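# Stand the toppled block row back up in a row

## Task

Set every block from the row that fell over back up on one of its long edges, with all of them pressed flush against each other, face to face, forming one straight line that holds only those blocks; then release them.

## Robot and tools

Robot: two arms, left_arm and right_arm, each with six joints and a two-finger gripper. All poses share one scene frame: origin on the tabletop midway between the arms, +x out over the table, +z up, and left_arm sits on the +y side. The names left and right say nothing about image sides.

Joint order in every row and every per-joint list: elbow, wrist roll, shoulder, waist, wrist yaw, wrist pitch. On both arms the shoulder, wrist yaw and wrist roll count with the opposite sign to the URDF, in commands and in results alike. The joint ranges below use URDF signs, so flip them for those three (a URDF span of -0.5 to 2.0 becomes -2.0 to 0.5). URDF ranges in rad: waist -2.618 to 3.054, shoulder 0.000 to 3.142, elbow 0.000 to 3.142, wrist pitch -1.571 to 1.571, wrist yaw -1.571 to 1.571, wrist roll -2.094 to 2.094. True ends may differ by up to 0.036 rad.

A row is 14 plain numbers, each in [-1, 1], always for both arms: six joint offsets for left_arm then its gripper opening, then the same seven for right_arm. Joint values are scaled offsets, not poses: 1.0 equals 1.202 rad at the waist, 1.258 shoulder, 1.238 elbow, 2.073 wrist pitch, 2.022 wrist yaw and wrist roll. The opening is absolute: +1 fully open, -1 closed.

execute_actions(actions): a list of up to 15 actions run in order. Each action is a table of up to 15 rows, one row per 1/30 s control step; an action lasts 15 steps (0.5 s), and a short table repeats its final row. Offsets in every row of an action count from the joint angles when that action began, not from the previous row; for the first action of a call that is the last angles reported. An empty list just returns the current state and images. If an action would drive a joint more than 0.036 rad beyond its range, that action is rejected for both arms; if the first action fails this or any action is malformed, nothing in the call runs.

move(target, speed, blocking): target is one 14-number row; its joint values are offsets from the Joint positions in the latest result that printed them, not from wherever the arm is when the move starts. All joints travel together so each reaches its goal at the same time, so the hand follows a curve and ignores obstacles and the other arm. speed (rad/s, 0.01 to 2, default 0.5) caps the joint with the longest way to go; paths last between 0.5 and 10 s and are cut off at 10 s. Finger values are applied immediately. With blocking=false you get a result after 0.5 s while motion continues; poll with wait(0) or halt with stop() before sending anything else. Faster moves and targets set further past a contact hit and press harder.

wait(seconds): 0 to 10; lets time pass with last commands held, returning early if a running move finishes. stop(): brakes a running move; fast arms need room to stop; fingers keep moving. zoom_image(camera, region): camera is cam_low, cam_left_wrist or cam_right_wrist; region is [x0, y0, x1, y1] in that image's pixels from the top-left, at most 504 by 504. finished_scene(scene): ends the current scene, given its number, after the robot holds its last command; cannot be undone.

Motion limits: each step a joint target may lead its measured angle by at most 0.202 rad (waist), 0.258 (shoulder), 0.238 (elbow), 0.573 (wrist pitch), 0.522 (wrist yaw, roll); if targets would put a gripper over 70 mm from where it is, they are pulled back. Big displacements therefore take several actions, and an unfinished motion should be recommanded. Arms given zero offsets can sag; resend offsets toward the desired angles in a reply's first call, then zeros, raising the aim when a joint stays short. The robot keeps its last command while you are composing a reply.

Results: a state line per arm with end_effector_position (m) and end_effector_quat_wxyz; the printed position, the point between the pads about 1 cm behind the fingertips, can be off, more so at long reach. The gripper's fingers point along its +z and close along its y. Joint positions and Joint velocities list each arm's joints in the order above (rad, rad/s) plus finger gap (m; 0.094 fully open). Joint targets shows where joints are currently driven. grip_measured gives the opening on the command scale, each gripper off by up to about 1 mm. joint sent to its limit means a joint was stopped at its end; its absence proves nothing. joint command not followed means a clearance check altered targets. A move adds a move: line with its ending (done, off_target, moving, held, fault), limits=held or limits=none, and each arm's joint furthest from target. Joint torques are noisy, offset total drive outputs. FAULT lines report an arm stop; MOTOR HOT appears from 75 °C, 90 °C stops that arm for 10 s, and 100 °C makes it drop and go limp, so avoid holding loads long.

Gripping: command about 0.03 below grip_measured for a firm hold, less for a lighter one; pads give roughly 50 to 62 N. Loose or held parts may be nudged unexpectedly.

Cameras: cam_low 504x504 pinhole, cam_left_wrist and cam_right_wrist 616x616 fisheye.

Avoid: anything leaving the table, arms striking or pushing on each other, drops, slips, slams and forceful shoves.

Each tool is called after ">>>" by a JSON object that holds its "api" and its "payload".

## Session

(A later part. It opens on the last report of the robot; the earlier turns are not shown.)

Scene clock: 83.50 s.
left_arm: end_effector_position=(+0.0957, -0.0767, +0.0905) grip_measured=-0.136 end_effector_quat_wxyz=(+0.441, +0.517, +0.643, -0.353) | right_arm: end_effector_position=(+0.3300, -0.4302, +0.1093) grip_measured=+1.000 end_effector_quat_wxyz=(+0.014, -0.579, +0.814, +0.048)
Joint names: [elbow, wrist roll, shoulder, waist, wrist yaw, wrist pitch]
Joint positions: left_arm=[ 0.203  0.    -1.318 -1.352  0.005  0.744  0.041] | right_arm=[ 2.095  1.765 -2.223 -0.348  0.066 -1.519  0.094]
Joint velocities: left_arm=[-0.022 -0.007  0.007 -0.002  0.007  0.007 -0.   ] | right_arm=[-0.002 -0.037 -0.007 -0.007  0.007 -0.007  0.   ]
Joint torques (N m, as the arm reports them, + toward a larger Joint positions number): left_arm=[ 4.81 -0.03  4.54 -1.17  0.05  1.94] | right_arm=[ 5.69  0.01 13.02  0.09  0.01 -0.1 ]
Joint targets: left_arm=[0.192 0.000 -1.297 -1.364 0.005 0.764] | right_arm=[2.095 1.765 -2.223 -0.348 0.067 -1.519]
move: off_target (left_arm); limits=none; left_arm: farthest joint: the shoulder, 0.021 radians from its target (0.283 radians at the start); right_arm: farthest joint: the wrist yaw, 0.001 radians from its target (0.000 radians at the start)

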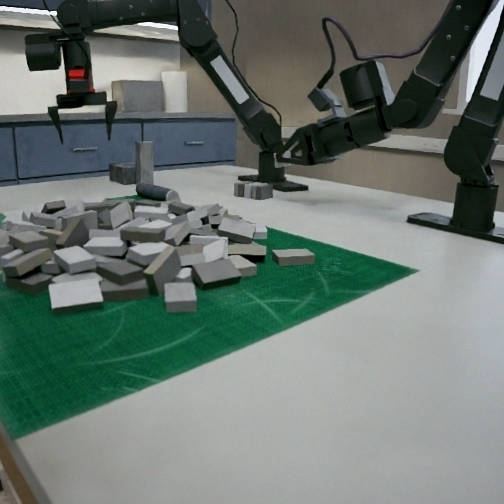

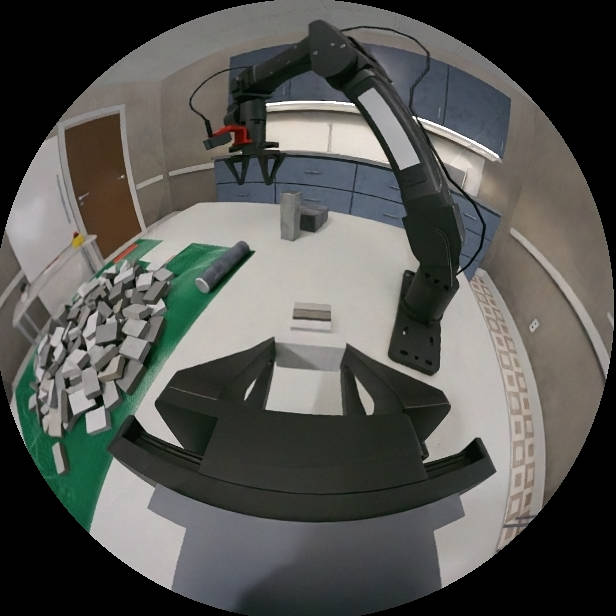

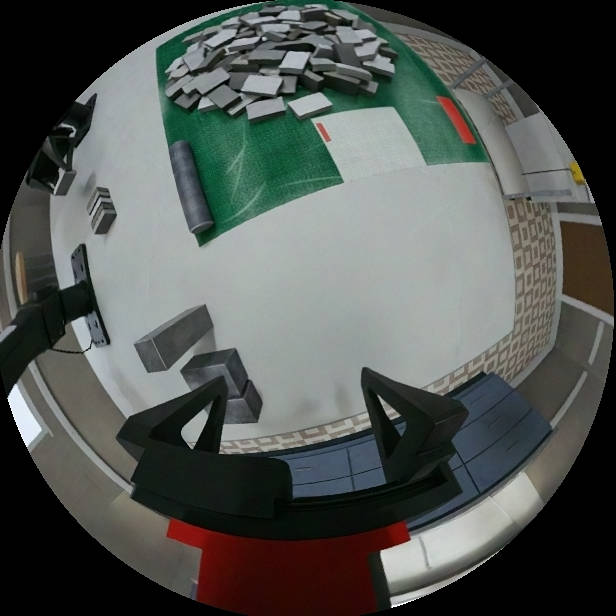

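>>> {"api": "move", "payload": {"target": [-0.012,0,-0.42,0,0,0.27,-0.18,0,0,0,0,0,0,1], "speed": 0.35}}

>>> {"api": "move", "payload": {"target": [0,0,-0.126,0,0,0.086,-0.18,0,0,0,0,0,0,1], "speed": 0.12}}

Scene clock: 86.20 s.
left_arm: end_effector_position=(+0.0999, -0.0962, +0.0395) grip_measured=-0.136 end_effector_quat_wxyz=(+0.447, +0.514, +0.639, -0.358) | right_arm: end_effector_position=(+0.3300, -0.4302, +0.1093) grip_measured=+1.000 end_effector_quat_wxyz=(+0.014, -0.579, +0.814, +0.048)
Joint names: [elbow, wrist roll, shoulder, waist, wrist yaw, wrist pitch]
Joint positions: left_arm=[ 0.203  0.    -1.838 -1.352  0.005  1.285  0.041] | right_arm=[ 2.095  1.765 -2.223 -0.348  0.066 -1.519  0.094]
Joint velocities: left_arm=[ 0.002  0.037 -0.017  0.002  0.081 -0.037 -0.001] | right_arm=[-0.007  0.007  0.002  0.002 -0.007 -0.007  0.   ]
Joint torques (N m, as the arm reports them, + toward a larger Joint positions number): left_arm=[ 1.57 -0.02  4.65 -0.02  0.06  2.  ] | right_arm=[ 5.96  0.05 12.9   0.05  0.06 -0.11]
Joint targets: left_arm=[0.188 0.000 -1.846 -1.352 0.005 1.304] | right_arm=[2.095 1.765 -2.223 -0.348 0.066 -1.519]
move: done; limits=none; left_arm: farthest joint: the wrist pitch, 0.019 radians from its target (0.559 radians at the start); right_arm: farthest joint: the waist, 0.000 radians from its target (0.000 radians at the start)

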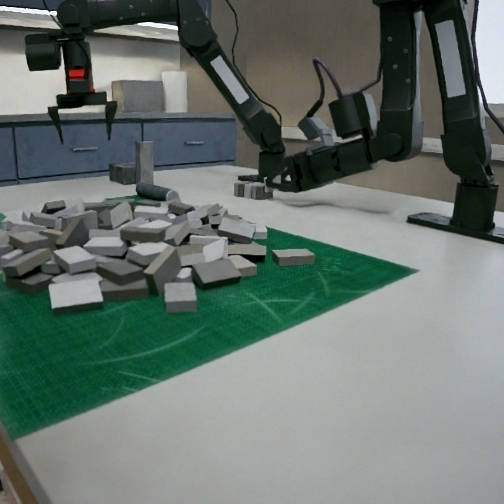

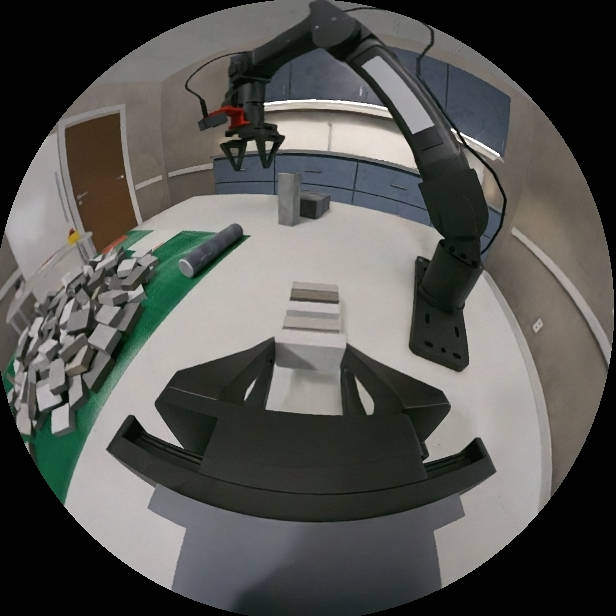

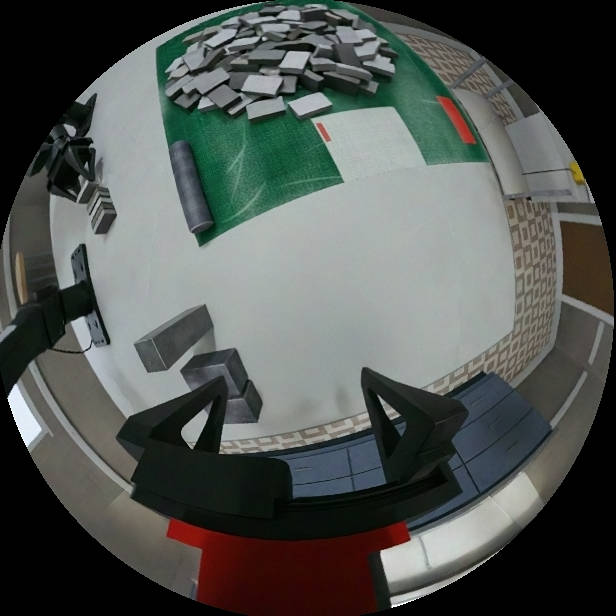

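Scene clock: 88.27 s.
left_arm: end_effector_position=(+0.1000, -0.0968, +0.0254) grip_measured=-0.136 end_effector_quat_wxyz=(+0.451, +0.512, +0.636, -0.361) | right_arm: end_effector_position=(+0.3300, -0.4303, +0.1093) grip_measured=+1.000 end_effector_quat_wxyz=(+0.014, -0.579, +0.814, +0.048)
Joint names: [elbow, wrist roll, shoulder, waist, wrist yaw, wrist pitch]
Joint positions: left_arm=[ 0.203  0.    -1.986 -1.352  0.005  1.444  0.041] | right_arm=[ 2.095  1.765 -2.223 -0.348  0.065 -1.519  0.094]
Joint velocities: left_arm=[-0.007 -0.007  0.012 -0.022  0.022 -0.007 -0.001] | right_arm=[-0.017  0.007  0.007 -0.012 -0.007  0.022  0.   ]
Joint torques (N m, as the arm reports them, + toward a larger Joint positions number): left_arm=[ 1.97 -0.01  5.   -0.19  0.05  1.96] | right_arm=[ 5.87  0.01 13.1  -0.01  0.06 -0.09]
Joint targets: left_arm=[0.203 0.000 -1.997 -1.352 0.005 1.463] | right_arm=[2.095 1.765 -2.223 -0.348 0.066 -1.519]
move: done; limits=none; left_arm: farthest joint: the wrist pitch, 0.020 radians from its target (0.179 radians at the start); right_arm: farthest joint: the wrist yaw, 0.001 radians from its target (0.000 radians at the start)

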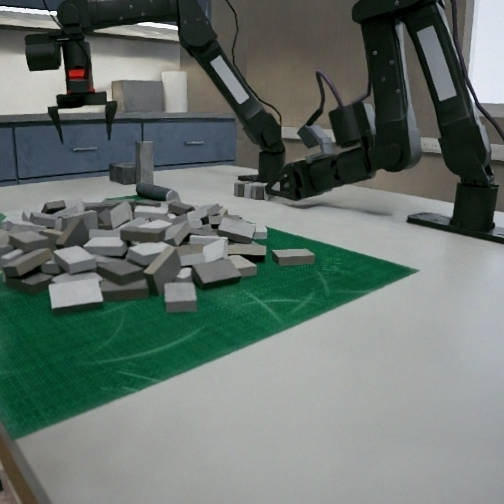

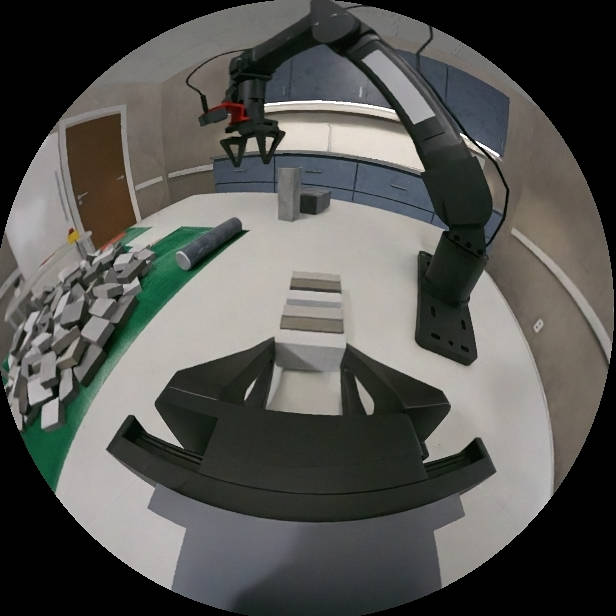

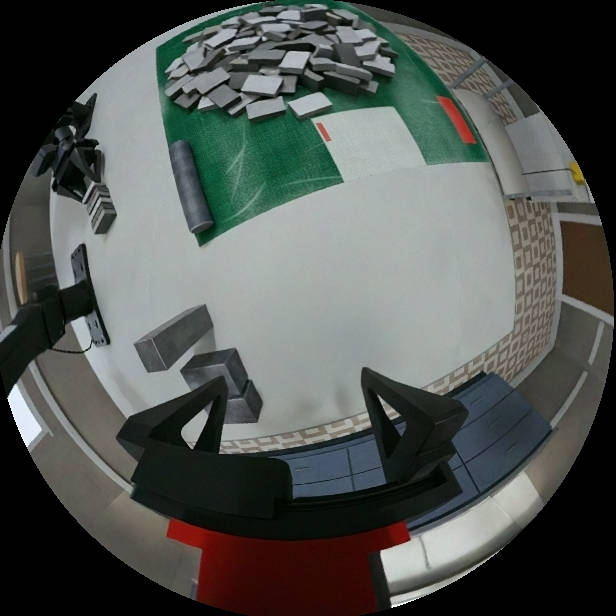

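>>> {"api": "move", "payload": {"target": [0,0,-0.022,0,0,0,-0.18,0,0,0,0,0,0,1], "speed": 0.04}}

>>> {"api": "move", "payload": {"target": [0,0,0,0,0,0,0.3,0,0,0,0,0,0,1]}}

>>> {"api": "move", "payload": {"target": [0,0,0.4,0,0,-0.15,0.3,0,0,0,0,0,0,1]}}

>>> {"api": "move", "payload": {"target": [0.5,0,0,0,0,-0.4,1,0,0,0,0,0,0,1], "speed": 1}}

Scene clock: 89.63 s.
left_arm: end_effector_position=(+0.0997, -0.0954, +0.0203) grip_measured=-0.136 end_effector_quat_wxyz=(+0.446, +0.514, +0.639, -0.357) | right_arm: end_effector_position=(+0.3299, -0.4303, +0.1093) grip_measured=+1.000 end_effector_quat_wxyz=(+0.014, -0.579, +0.814, +0.048)
Joint names: [elbow, wrist roll, shoulder, waist, wrist yaw, wrist pitch]
Joint positions: left_arm=[ 0.203  0.    -2.    -1.352  0.005  1.443  0.041] | right_arm=[ 2.095  1.765 -2.223 -0.348  0.065 -1.519  0.094]
Joint velocities: left_arm=[ 0.002  0.095  0.012 -0.002  0.081  0.007 -0.001] | right_arm=[-0.007  0.007 -0.002 -0.012  0.007 -0.051  0.   ]
Joint torques (N m, as the arm reports them, + toward a larger Joint positions number): left_arm=[ 1.88 -0.01  4.77  0.06  0.01  1.81] | right_arm=[ 6.05  0.02 13.08  0.02  0.03 -0.13]
Joint targets: left_arm=[0.203 0.000 -2.013 -1.352 0.005 1.444] | right_arm=[2.095 1.765 -2.223 -0.348 0.065 -1.519]
move: done; limits=none; left_arm: farthest joint: the shoulder, 0.014 radians from its target (0.028 radians at the start); right_arm: farthest joint: the waist, 0.000 radians from its target (0.000 radians at the start)

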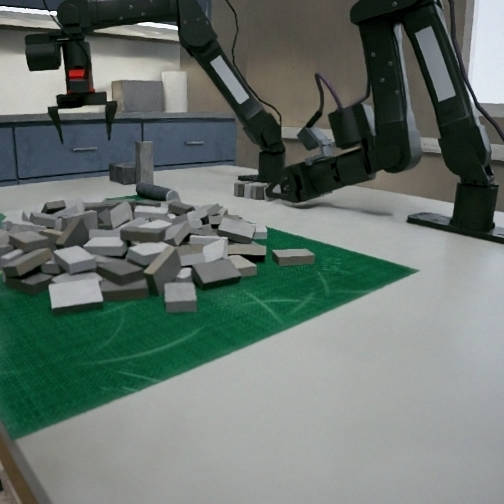

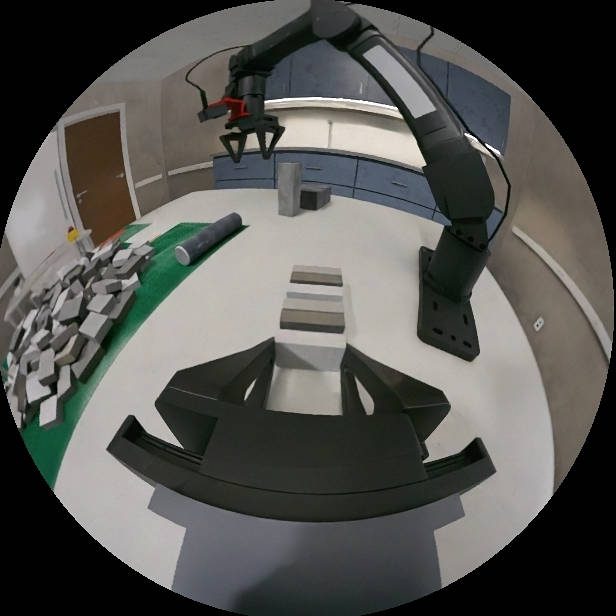

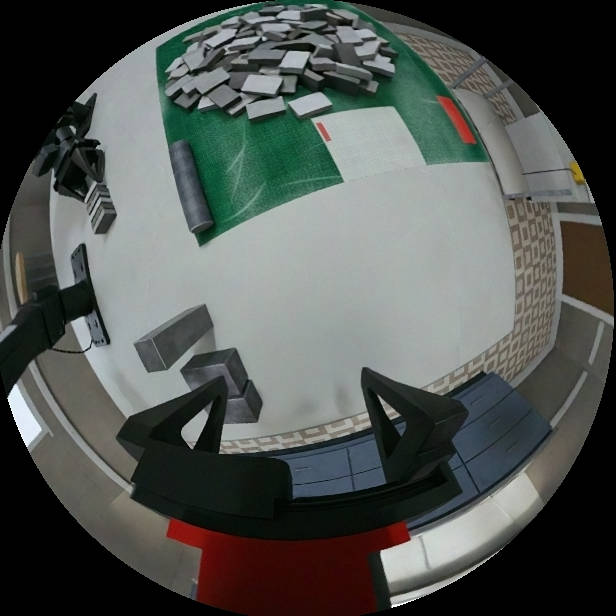

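Scene clock: 90.13 s.
left_arm: end_effector_position=(+0.0998, -0.0955, +0.0206) grip_measured=+0.297 end_effector_quat_wxyz=(+0.446, +0.514, +0.639, -0.358) | right_arm: end_effector_position=(+0.3299, -0.4304, +0.1093) grip_measured=+1.000 end_effector_quat_wxyz=(+0.014, -0.579, +0.814, +0.048)
Joint names: [elbow, wrist roll, shoulder, waist, wrist yaw, wrist pitch]
Joint positions: left_arm=[ 0.203  0.    -2.    -1.352  0.005  1.445  0.061] | right_arm=[ 2.095  1.765 -2.223 -0.348  0.064 -1.519  0.094]
Joint velocities: left_arm=[-0.002  0.007 -0.002 -0.007  0.007  0.022  0.   ] | right_arm=[ 0.002  0.007  0.002 -0.007  0.095  0.022  0.   ]
Joint torques (N m, as the arm reports them, + toward a larger Joint positions number): left_arm=[ 1.86 -0.01  5.92 -0.1   0.05  1.81] | right_arm=[ 5.93  0.04 12.97  0.03  0.05 -0.14]
Joint targets: left_arm=[0.203 0.000 -2.000 -1.352 0.005 1.443] | right_arm=[2.095 1.765 -2.223 -0.348 0.065 -1.519]
move: done; limits=none; left_arm: farthest joint: the wrist pitch, 0.002 radians from its target (0.000 radians at the start); right_arm: farthest joint: the wrist yaw, 0.001 radians from its target (0.000 radians at the start)

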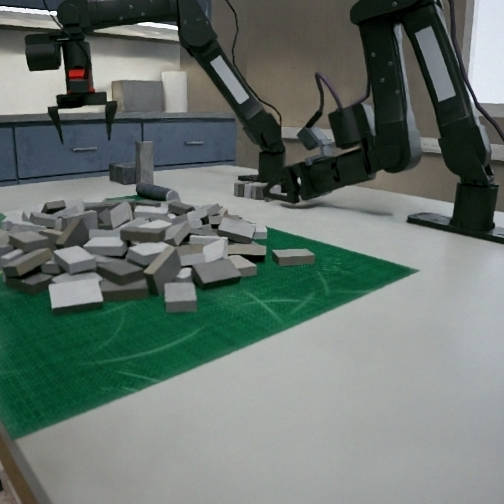

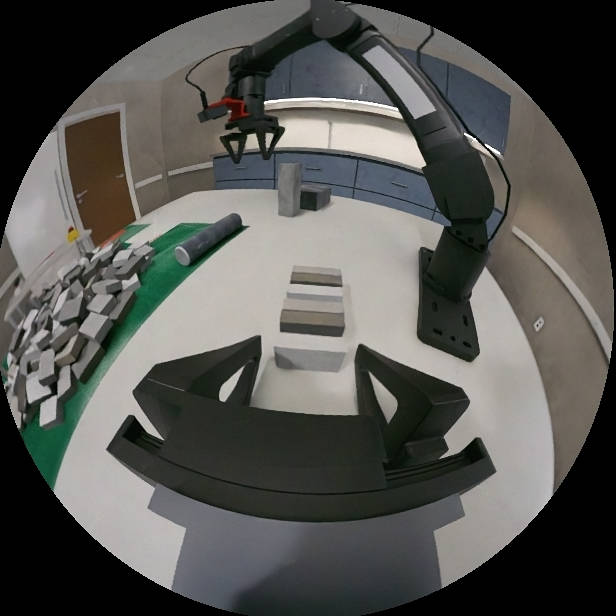

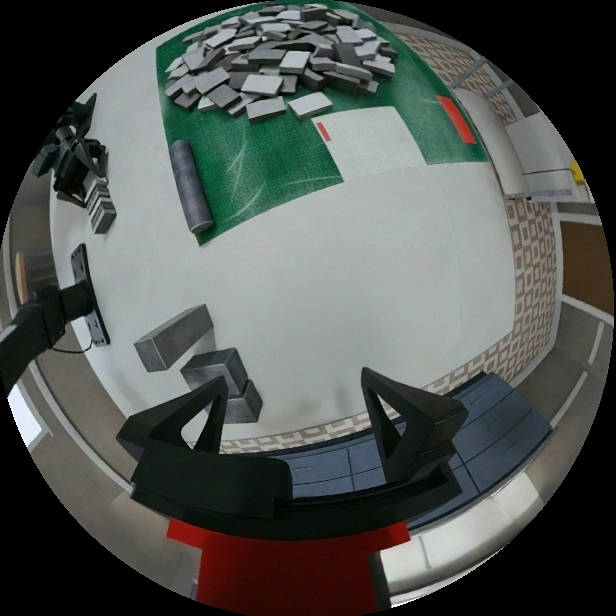

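Scene clock: 91.90 s.
left_arm: end_effector_position=(+0.1008, -0.1003, +0.1240) grip_measured=+0.297 end_effector_quat_wxyz=(+0.509, +0.475, +0.591, -0.408) | right_arm: end_effector_position=(+0.3298, -0.4305, +0.1093) grip_measured=+1.000 end_effector_quat_wxyz=(+0.013, -0.579, +0.814, +0.048)
Joint names: [elbow, wrist roll, shoulder, waist, wrist yaw, wrist pitch]
Joint positions: left_arm=[ 0.203  0.    -1.51  -1.352  0.005  1.157  0.061] | right_arm=[ 2.095  1.765 -2.223 -0.348  0.064 -1.519  0.094]
Joint velocities: left_arm=[ 0.007  0.081 -0.002 -0.007  0.051 -0.051  0.   ] | right_arm=[-0.002  0.037 -0.007  0.002  0.066 -0.007  0.   ]
Joint torques (N m, as the arm reports them, + toward a larger Joint positions number): left_arm=[ 4.66 -0.01  4.96  0.05  0.05  1.69] | right_arm=[ 5.7   0.01 12.84  0.03  0.   -0.1 ]
Joint targets: left_arm=[0.203 0.000 -1.497 -1.352 0.005 1.134] | right_arm=[2.095 1.765 -2.223 -0.348 0.064 -1.519]
move: off_target (left_arm); limits=none; left_arm: farthest joint: the wrist pitch, 0.023 radians from its target (0.311 radians at the start); right_arm: farthest joint: the waist, 0.000 radians from its target (0.000 radians at the start)

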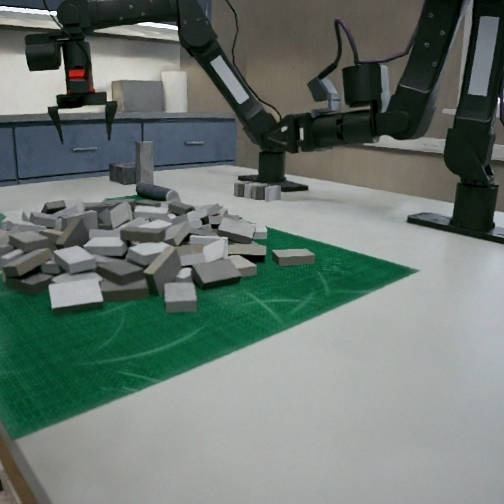

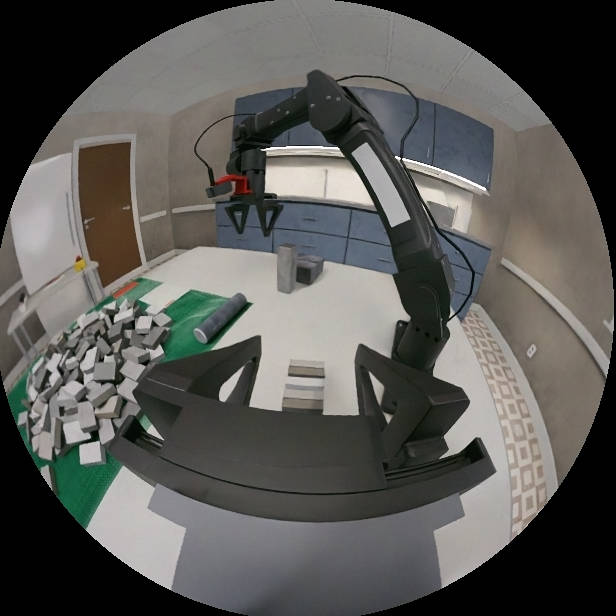

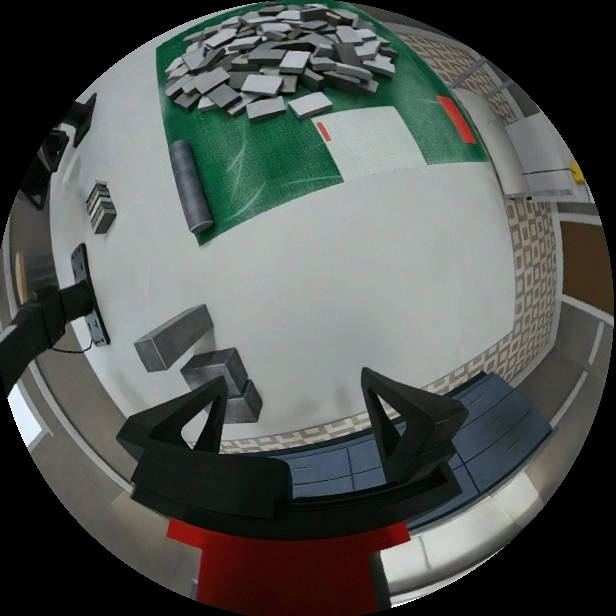

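Scene clock: 93.67 s.
left_arm: end_effector_position=(+0.1200, -0.1890, +0.1821) grip_measured=+1.000 end_effector_quat_wxyz=(+0.445, +0.515, +0.640, -0.357) | right_arm: end_effector_position=(+0.3298, -0.4306, +0.1093) grip_measured=+1.000 end_effector_quat_wxyz=(+0.013, -0.579, +0.814, +0.048)
Joint names: [elbow, wrist roll, shoulder, waist, wrist yaw, wrist pitch]
Joint positions: left_arm=[ 0.804  0.    -1.51  -1.352  0.005  0.35   0.094] | right_arm=[ 2.095  1.765 -2.223 -0.348  0.063 -1.519  0.094]
Joint velocities: left_arm=[-0.007 -0.007  0.007  0.007  0.037 -0.022  0.   ] | right_arm=[-0.007  0.11  -0.022 -0.022  0.007 -0.125  0.   ]
Joint torques (N m, as the arm reports them, + toward a larger Joint positions number): left_arm=[ 8.11  0.    6.32 -0.06  0.06  1.64] | right_arm=[ 5.75  0.03 13.02  0.02  0.01 -0.11]
Joint targets: left_arm=[0.822 0.000 -1.510 -1.352 0.005 0.328] | right_arm=[2.095 1.765 -2.223 -0.348 0.064 -1.519]
move: off_target (left_arm); limits=none; left_arm: farthest joint: the wrist pitch, 0.022 radians from its target (0.829 radians at the start); right_arm: farthest joint: the wrist yaw, 0.001 radians from its target (0.000 radians at the start)

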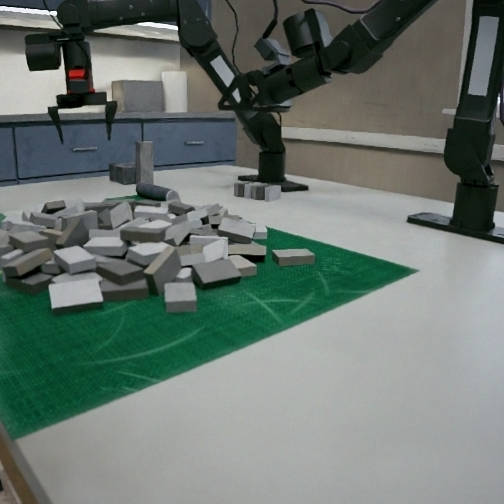

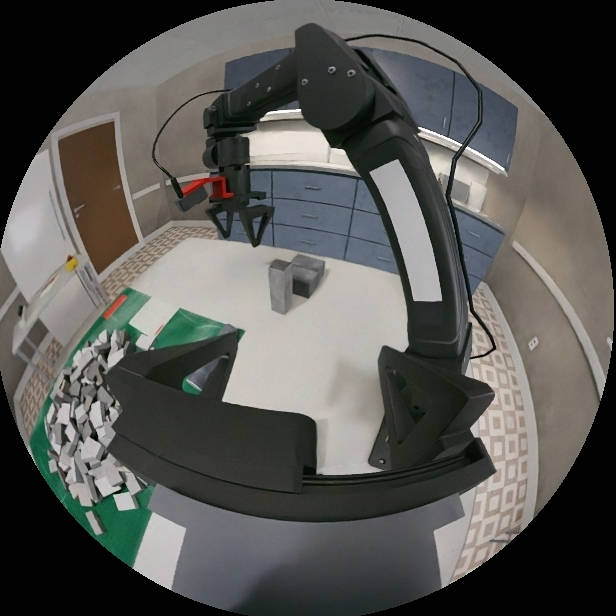

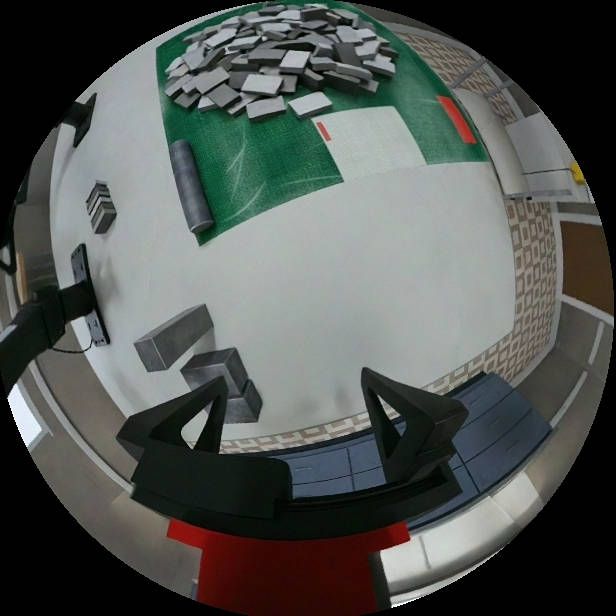

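Right arm is close; pitch down first.

>>> {"api": "move", "payload": {"target": [0.3,0.781,0,0,0,-0.6,1,0,0,0,0,0,0,1], "speed": 1}}

>>> {"api": "move", "payload": {"target": [0.47,0,-0.485,0,0,-0.134,1,0,0,0,0,0,0,1]}}

Scene clock: 96.53 s.
left_arm: end_effector_position=(+0.0935, -0.0665, +0.1178) grip_measured=+1.000 end_effector_quat_wxyz=(+0.020, -0.106, +0.980, -0.168) | right_arm: end_effector_position=(+0.3298, -0.4306, +0.1093) grip_measured=+1.000 end_effector_quat_wxyz=(+0.013, -0.579, +0.814, +0.048)
Joint names: [elbow, wrist roll, shoulder, waist, wrist yaw, wrist pitch]
Joint positions: left_arm=[ 1.151  1.572 -1.51  -1.352  0.005 -0.873  0.094] | right_arm=[ 2.095  1.765 -2.223 -0.348  0.063 -1.519  0.094]
Joint velocities: left_arm=[ 0.002  0.037 -0.002  0.012  0.095  0.051  0.   ] | right_arm=[ 0.002 -0.022  0.027 -0.002  0.022 -0.051  0.   ]
Joint torques (N m, as the arm reports them, + toward a larger Joint positions number): left_arm=[8.31 0.11 5.84 0.   0.04 0.71] | right_arm=[ 5.81  0.04 12.98  0.03  0.01 -0.1 ]
Joint targets: left_arm=[1.175 1.579 -1.510 -1.352 0.005 -0.894] | right_arm=[2.095 1.765 -2.223 -0.348 0.063 -1.519]
move: off_target (left_arm); limits=none; left_arm: farthest joint: the elbow, 0.025 radians from its target (0.372 radians at the start); right_arm: farthest joint: the waist, 0.000 radians from its target (0.000 radians at the start)

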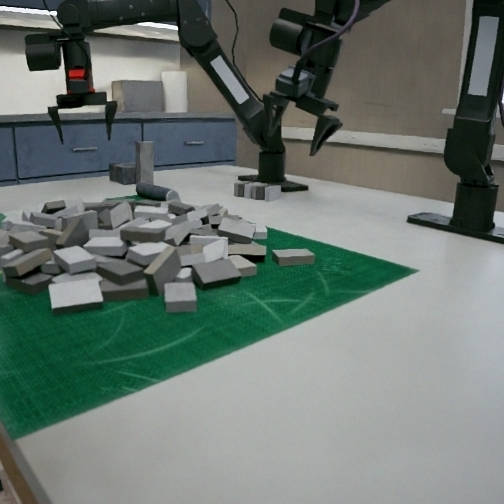

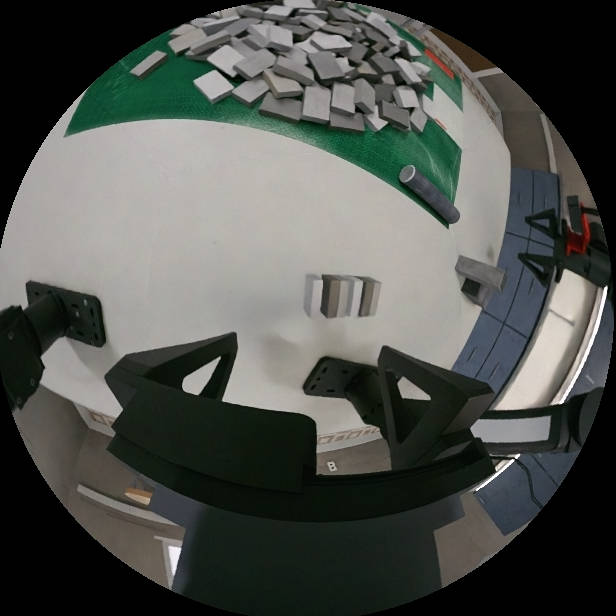

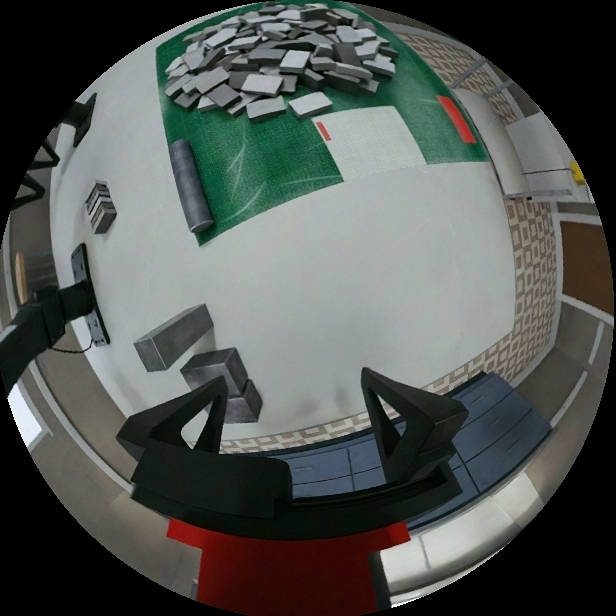

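Scene clock: 98.47 s.
left_arm: end_effector_position=(+0.1094, -0.1401, +0.0532) grip_measured=+1.000 end_effector_quat_wxyz=(+0.004, -0.107, +0.994, -0.014) | right_arm: end_effector_position=(+0.3297, -0.4307, +0.1093) grip_measured=+1.000 end_effector_quat_wxyz=(+0.013, -0.579, +0.814, +0.048)
Joint names: [elbow, wrist roll, shoulder, waist, wrist yaw, wrist pitch]
Joint positions: left_arm=[ 1.705  1.572 -2.116 -1.352  0.005 -1.132  0.094] | right_arm=[ 2.095  1.765 -2.223 -0.348  0.063 -1.519  0.094]
Joint velocities: left_arm=[ 0.002  0.007 -0.007  0.007 -0.081 -0.051  0.   ] | right_arm=[ 0.002 -0.037  0.002 -0.002 -0.007  0.007  0.   ]
Joint torques (N m, as the arm reports them, + toward a larger Joint positions number): left_arm=[ 7.86 -0.02 10.57 -0.03  0.06  0.27] | right_arm=[ 5.93  0.   13.18  0.05  0.05 -0.13]
Joint targets: left_arm=[1.733 1.572 -2.120 -1.352 0.005 -1.150] | right_arm=[2.095 1.765 -2.223 -0.348 0.063 -1.519]
move: off_target (left_arm); limits=none; left_arm: farthest joint: the elbow, 0.028 radians from its target (0.582 radians at the start); right_arm: farthest joint: the waist, 0.000 radians from its target (0.000 radians at the start)

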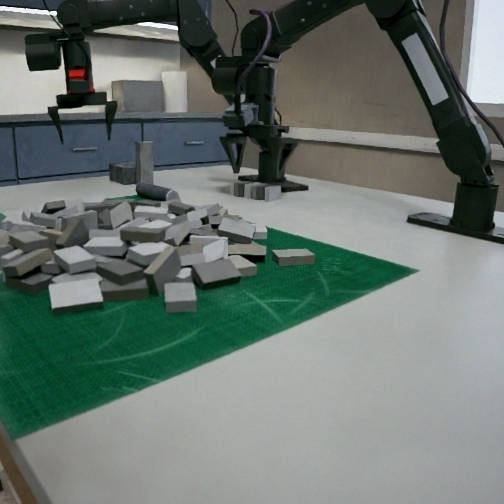

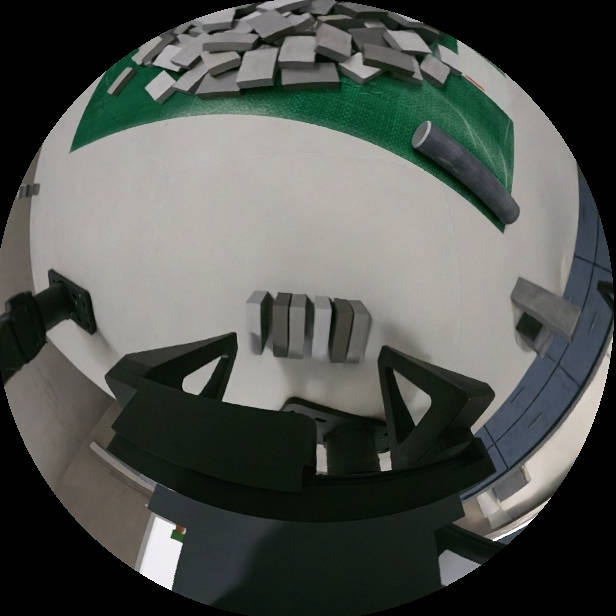

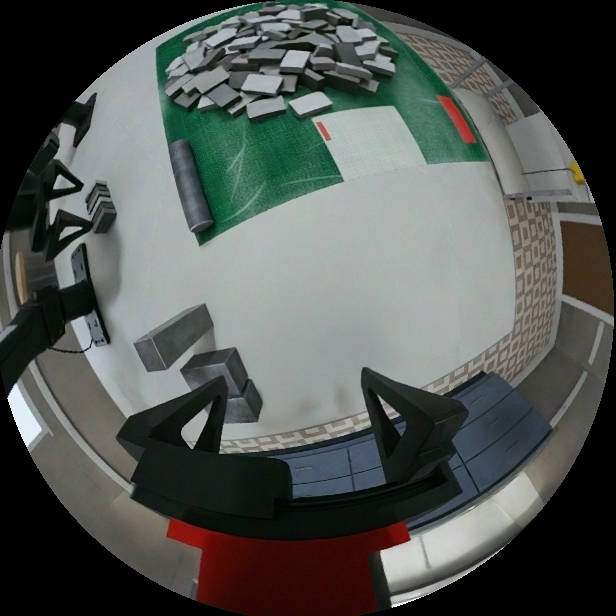

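>>> {"api": "move", "payload": {"target": [-0.068,0,-0.047,0,0,0.057,1,0,0,0,0,0,0,1], "speed": 0.08}}

Scene clock: 100.47 s.
left_arm: end_effector_position=(+0.1101, -0.1433, +0.0365) grip_measured=+1.000 end_effector_quat_wxyz=(+0.004, -0.107, +0.994, -0.016) | right_arm: end_effector_position=(+0.3297, -0.4308, +0.1093) grip_measured=+1.000 end_effector_quat_wxyz=(+0.013, -0.579, +0.814, +0.048)
Joint names: [elbow, wrist roll, shoulder, waist, wrist yaw, wrist pitch]
Joint positions: left_arm=[ 1.671  1.572 -2.137 -1.352  0.005 -1.072  0.094] | right_arm=[ 2.095  1.765 -2.223 -0.348  0.062 -1.519  0.094]
Joint velocities: left_arm=[-0.007  0.081  0.007  0.017 -0.022  0.007  0.   ] | right_arm=[ 0.007 -0.066 -0.002  0.007  0.022  0.007  0.   ]
Joint torques (N m, as the arm reports them, + toward a larger Joint positions number): left_arm=[ 2.22 -0.02  8.24 -0.13  0.05  0.94] | right_arm=[ 5.82  0.02 13.04 -0.05  0.02 -0.11]
Joint targets: left_arm=[1.621 1.572 -2.175 -1.352 0.005 -1.014] | right_arm=[2.095 1.765 -2.223 -0.348 0.063 -1.519]
move: off_target (left_arm); limits=none; left_arm: farthest joint: the wrist pitch, 0.058 radians from its target (0.119 radians at the start); right_arm: farthest joint: the wrist yaw, 0.001 radians from its target (0.000 radians at the start)

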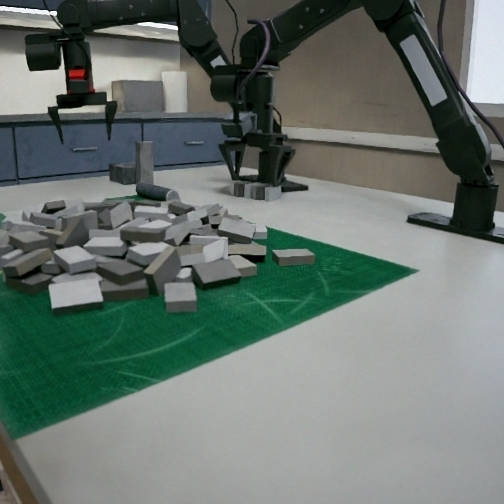

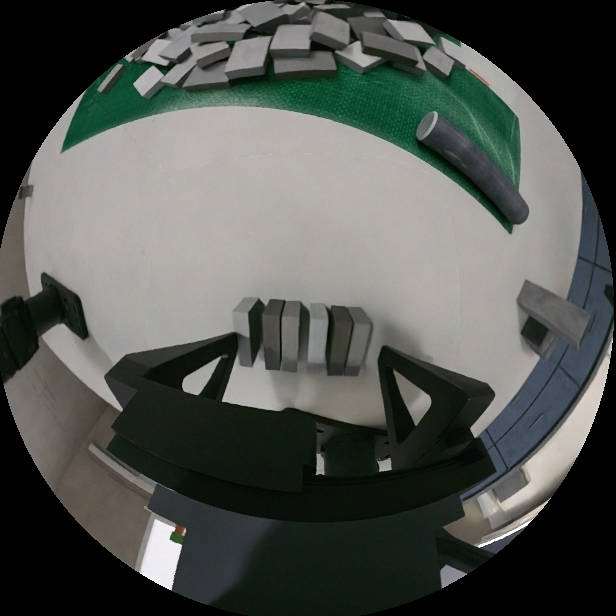

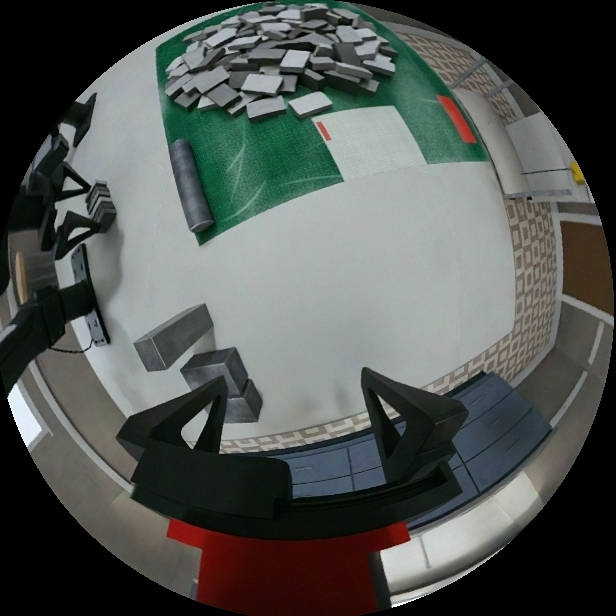

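>>> {"api": "move", "payload": {"target": [0,0,0.022,0,0,0,1,0,0,0,0,0,0,1], "speed": 0.05}}

>>> {"api": "move", "payload": {"target": [0,0,0,0,0,-0.016,1,0,0,0,0,0,0,1], "speed": 0.05}}

Scene clock: 101.70 s.
left_arm: end_effector_position=(+0.1103, -0.1441, +0.0418) grip_measured=+1.000 end_effector_quat_wxyz=(+0.005, -0.107, +0.994, -0.022) | right_arm: end_effector_position=(+0.3297, -0.4308, +0.1093) grip_measured=+1.000 end_effector_quat_wxyz=(+0.012, -0.579, +0.814, +0.048)
Joint names: [elbow, wrist roll, shoulder, waist, wrist yaw, wrist pitch]
Joint positions: left_arm=[ 1.671  1.572 -2.124 -1.352  0.005 -1.072  0.094] | right_arm=[ 2.095  1.765 -2.223 -0.348  0.062 -1.519  0.094]
Joint velocities: left_arm=[-0.002  0.007 -0.002 -0.002  0.051  0.066  0.   ] | right_arm=[-0.002 -0.022  0.012 -0.012  0.022  0.066  0.   ]
Joint torques (N m, as the arm reports them, + toward a larger Joint positions number): left_arm=[ 5.75 -0.01 11.94 -0.01  0.02  0.44] | right_arm=[ 5.94  0.02 12.87 -0.02  0.01 -0.14]
Joint targets: left_arm=[1.671 1.572 -2.110 -1.352 0.005 -1.072] | right_arm=[2.095 1.765 -2.223 -0.348 0.062 -1.519]
move: done; limits=none; left_arm: farthest joint: the shoulder, 0.015 radians from its target (0.028 radians at the start); right_arm: farthest joint: the waist, 0.000 radians from its target (0.000 radians at the start)

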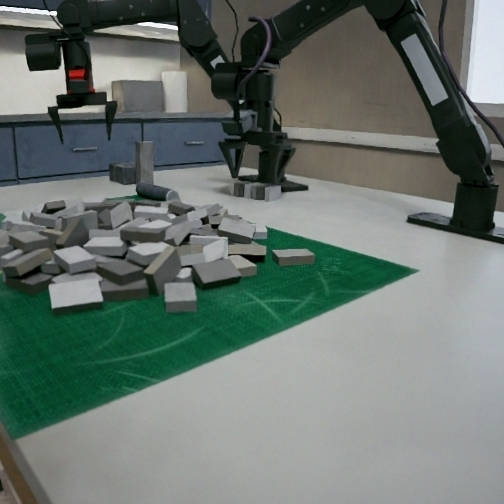

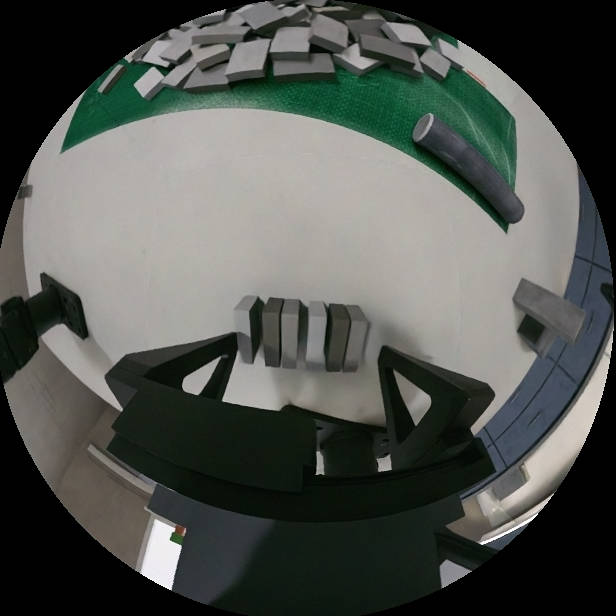

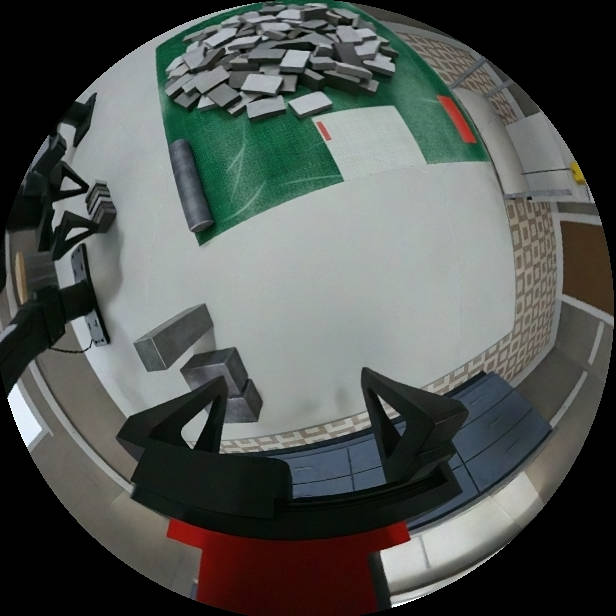

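Scene clock: 102.77 s.
left_arm: end_effector_position=(+0.1095, -0.1405, +0.0416) grip_measured=+1.000 end_effector_quat_wxyz=(+0.004, -0.107, +0.994, -0.015) | right_arm: end_effector_position=(+0.3296, -0.4309, +0.1093) grip_measured=+1.000 end_effector_quat_wxyz=(+0.012, -0.579, +0.814, +0.047)
Joint names: [elbow, wrist roll, shoulder, waist, wrist yaw, wrist pitch]
Joint positions: left_arm=[ 1.671  1.572 -2.124 -1.352  0.005 -1.087  0.094] | right_arm=[ 2.095  1.765 -2.223 -0.348  0.061 -1.519  0.094]
Joint velocities: left_arm=[-0.012 -0.037  0.012 -0.012  0.022  0.037  0.   ] | right_arm=[-0.007  0.081  0.007  0.002  0.022  0.051  0.   ]
Joint torques (N m, as the arm reports them, + toward a larger Joint positions number): left_arm=[ 6.   -0.01 11.04  0.05  0.05  0.27] | right_arm=[ 5.95 -0.01 13.    0.1   0.07 -0.11]
Joint targets: left_arm=[1.671 1.572 -2.124 -1.352 0.005 -1.106] | right_arm=[2.095 1.765 -2.223 -0.348 0.062 -1.519]
move: done; limits=none; left_arm: farthest joint: the wrist pitch, 0.018 radians from its target (0.033 radians at the start); right_arm: farthest joint: the wrist yaw, 0.001 radians from its target (0.000 radians at the start)

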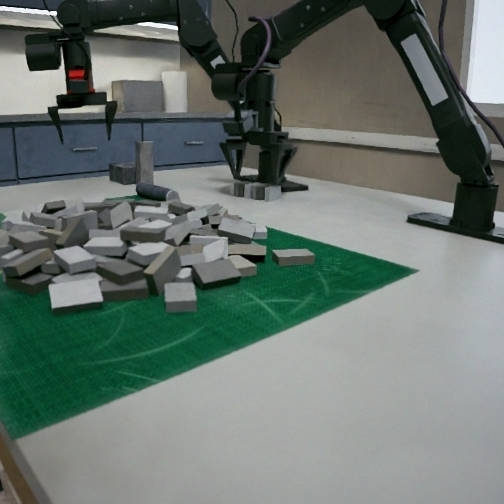

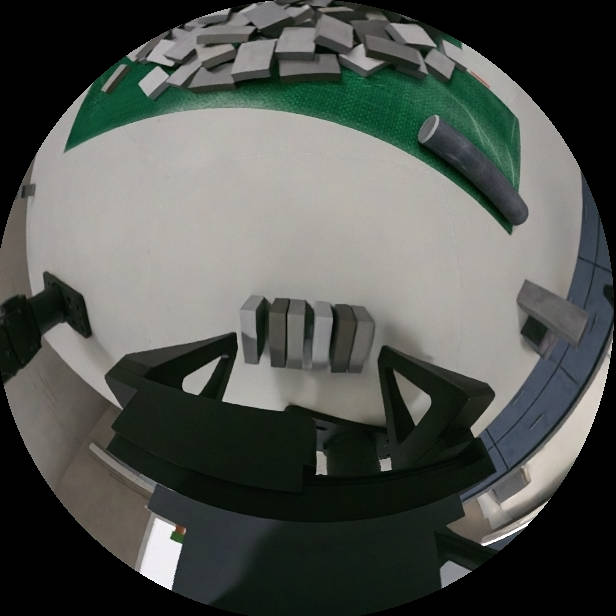

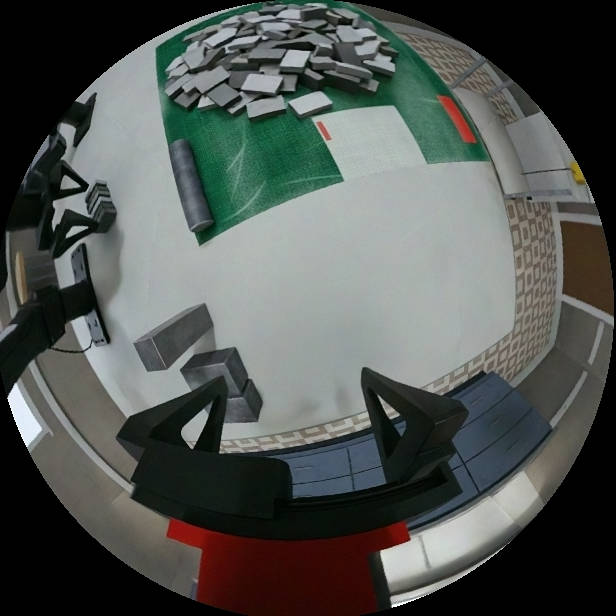

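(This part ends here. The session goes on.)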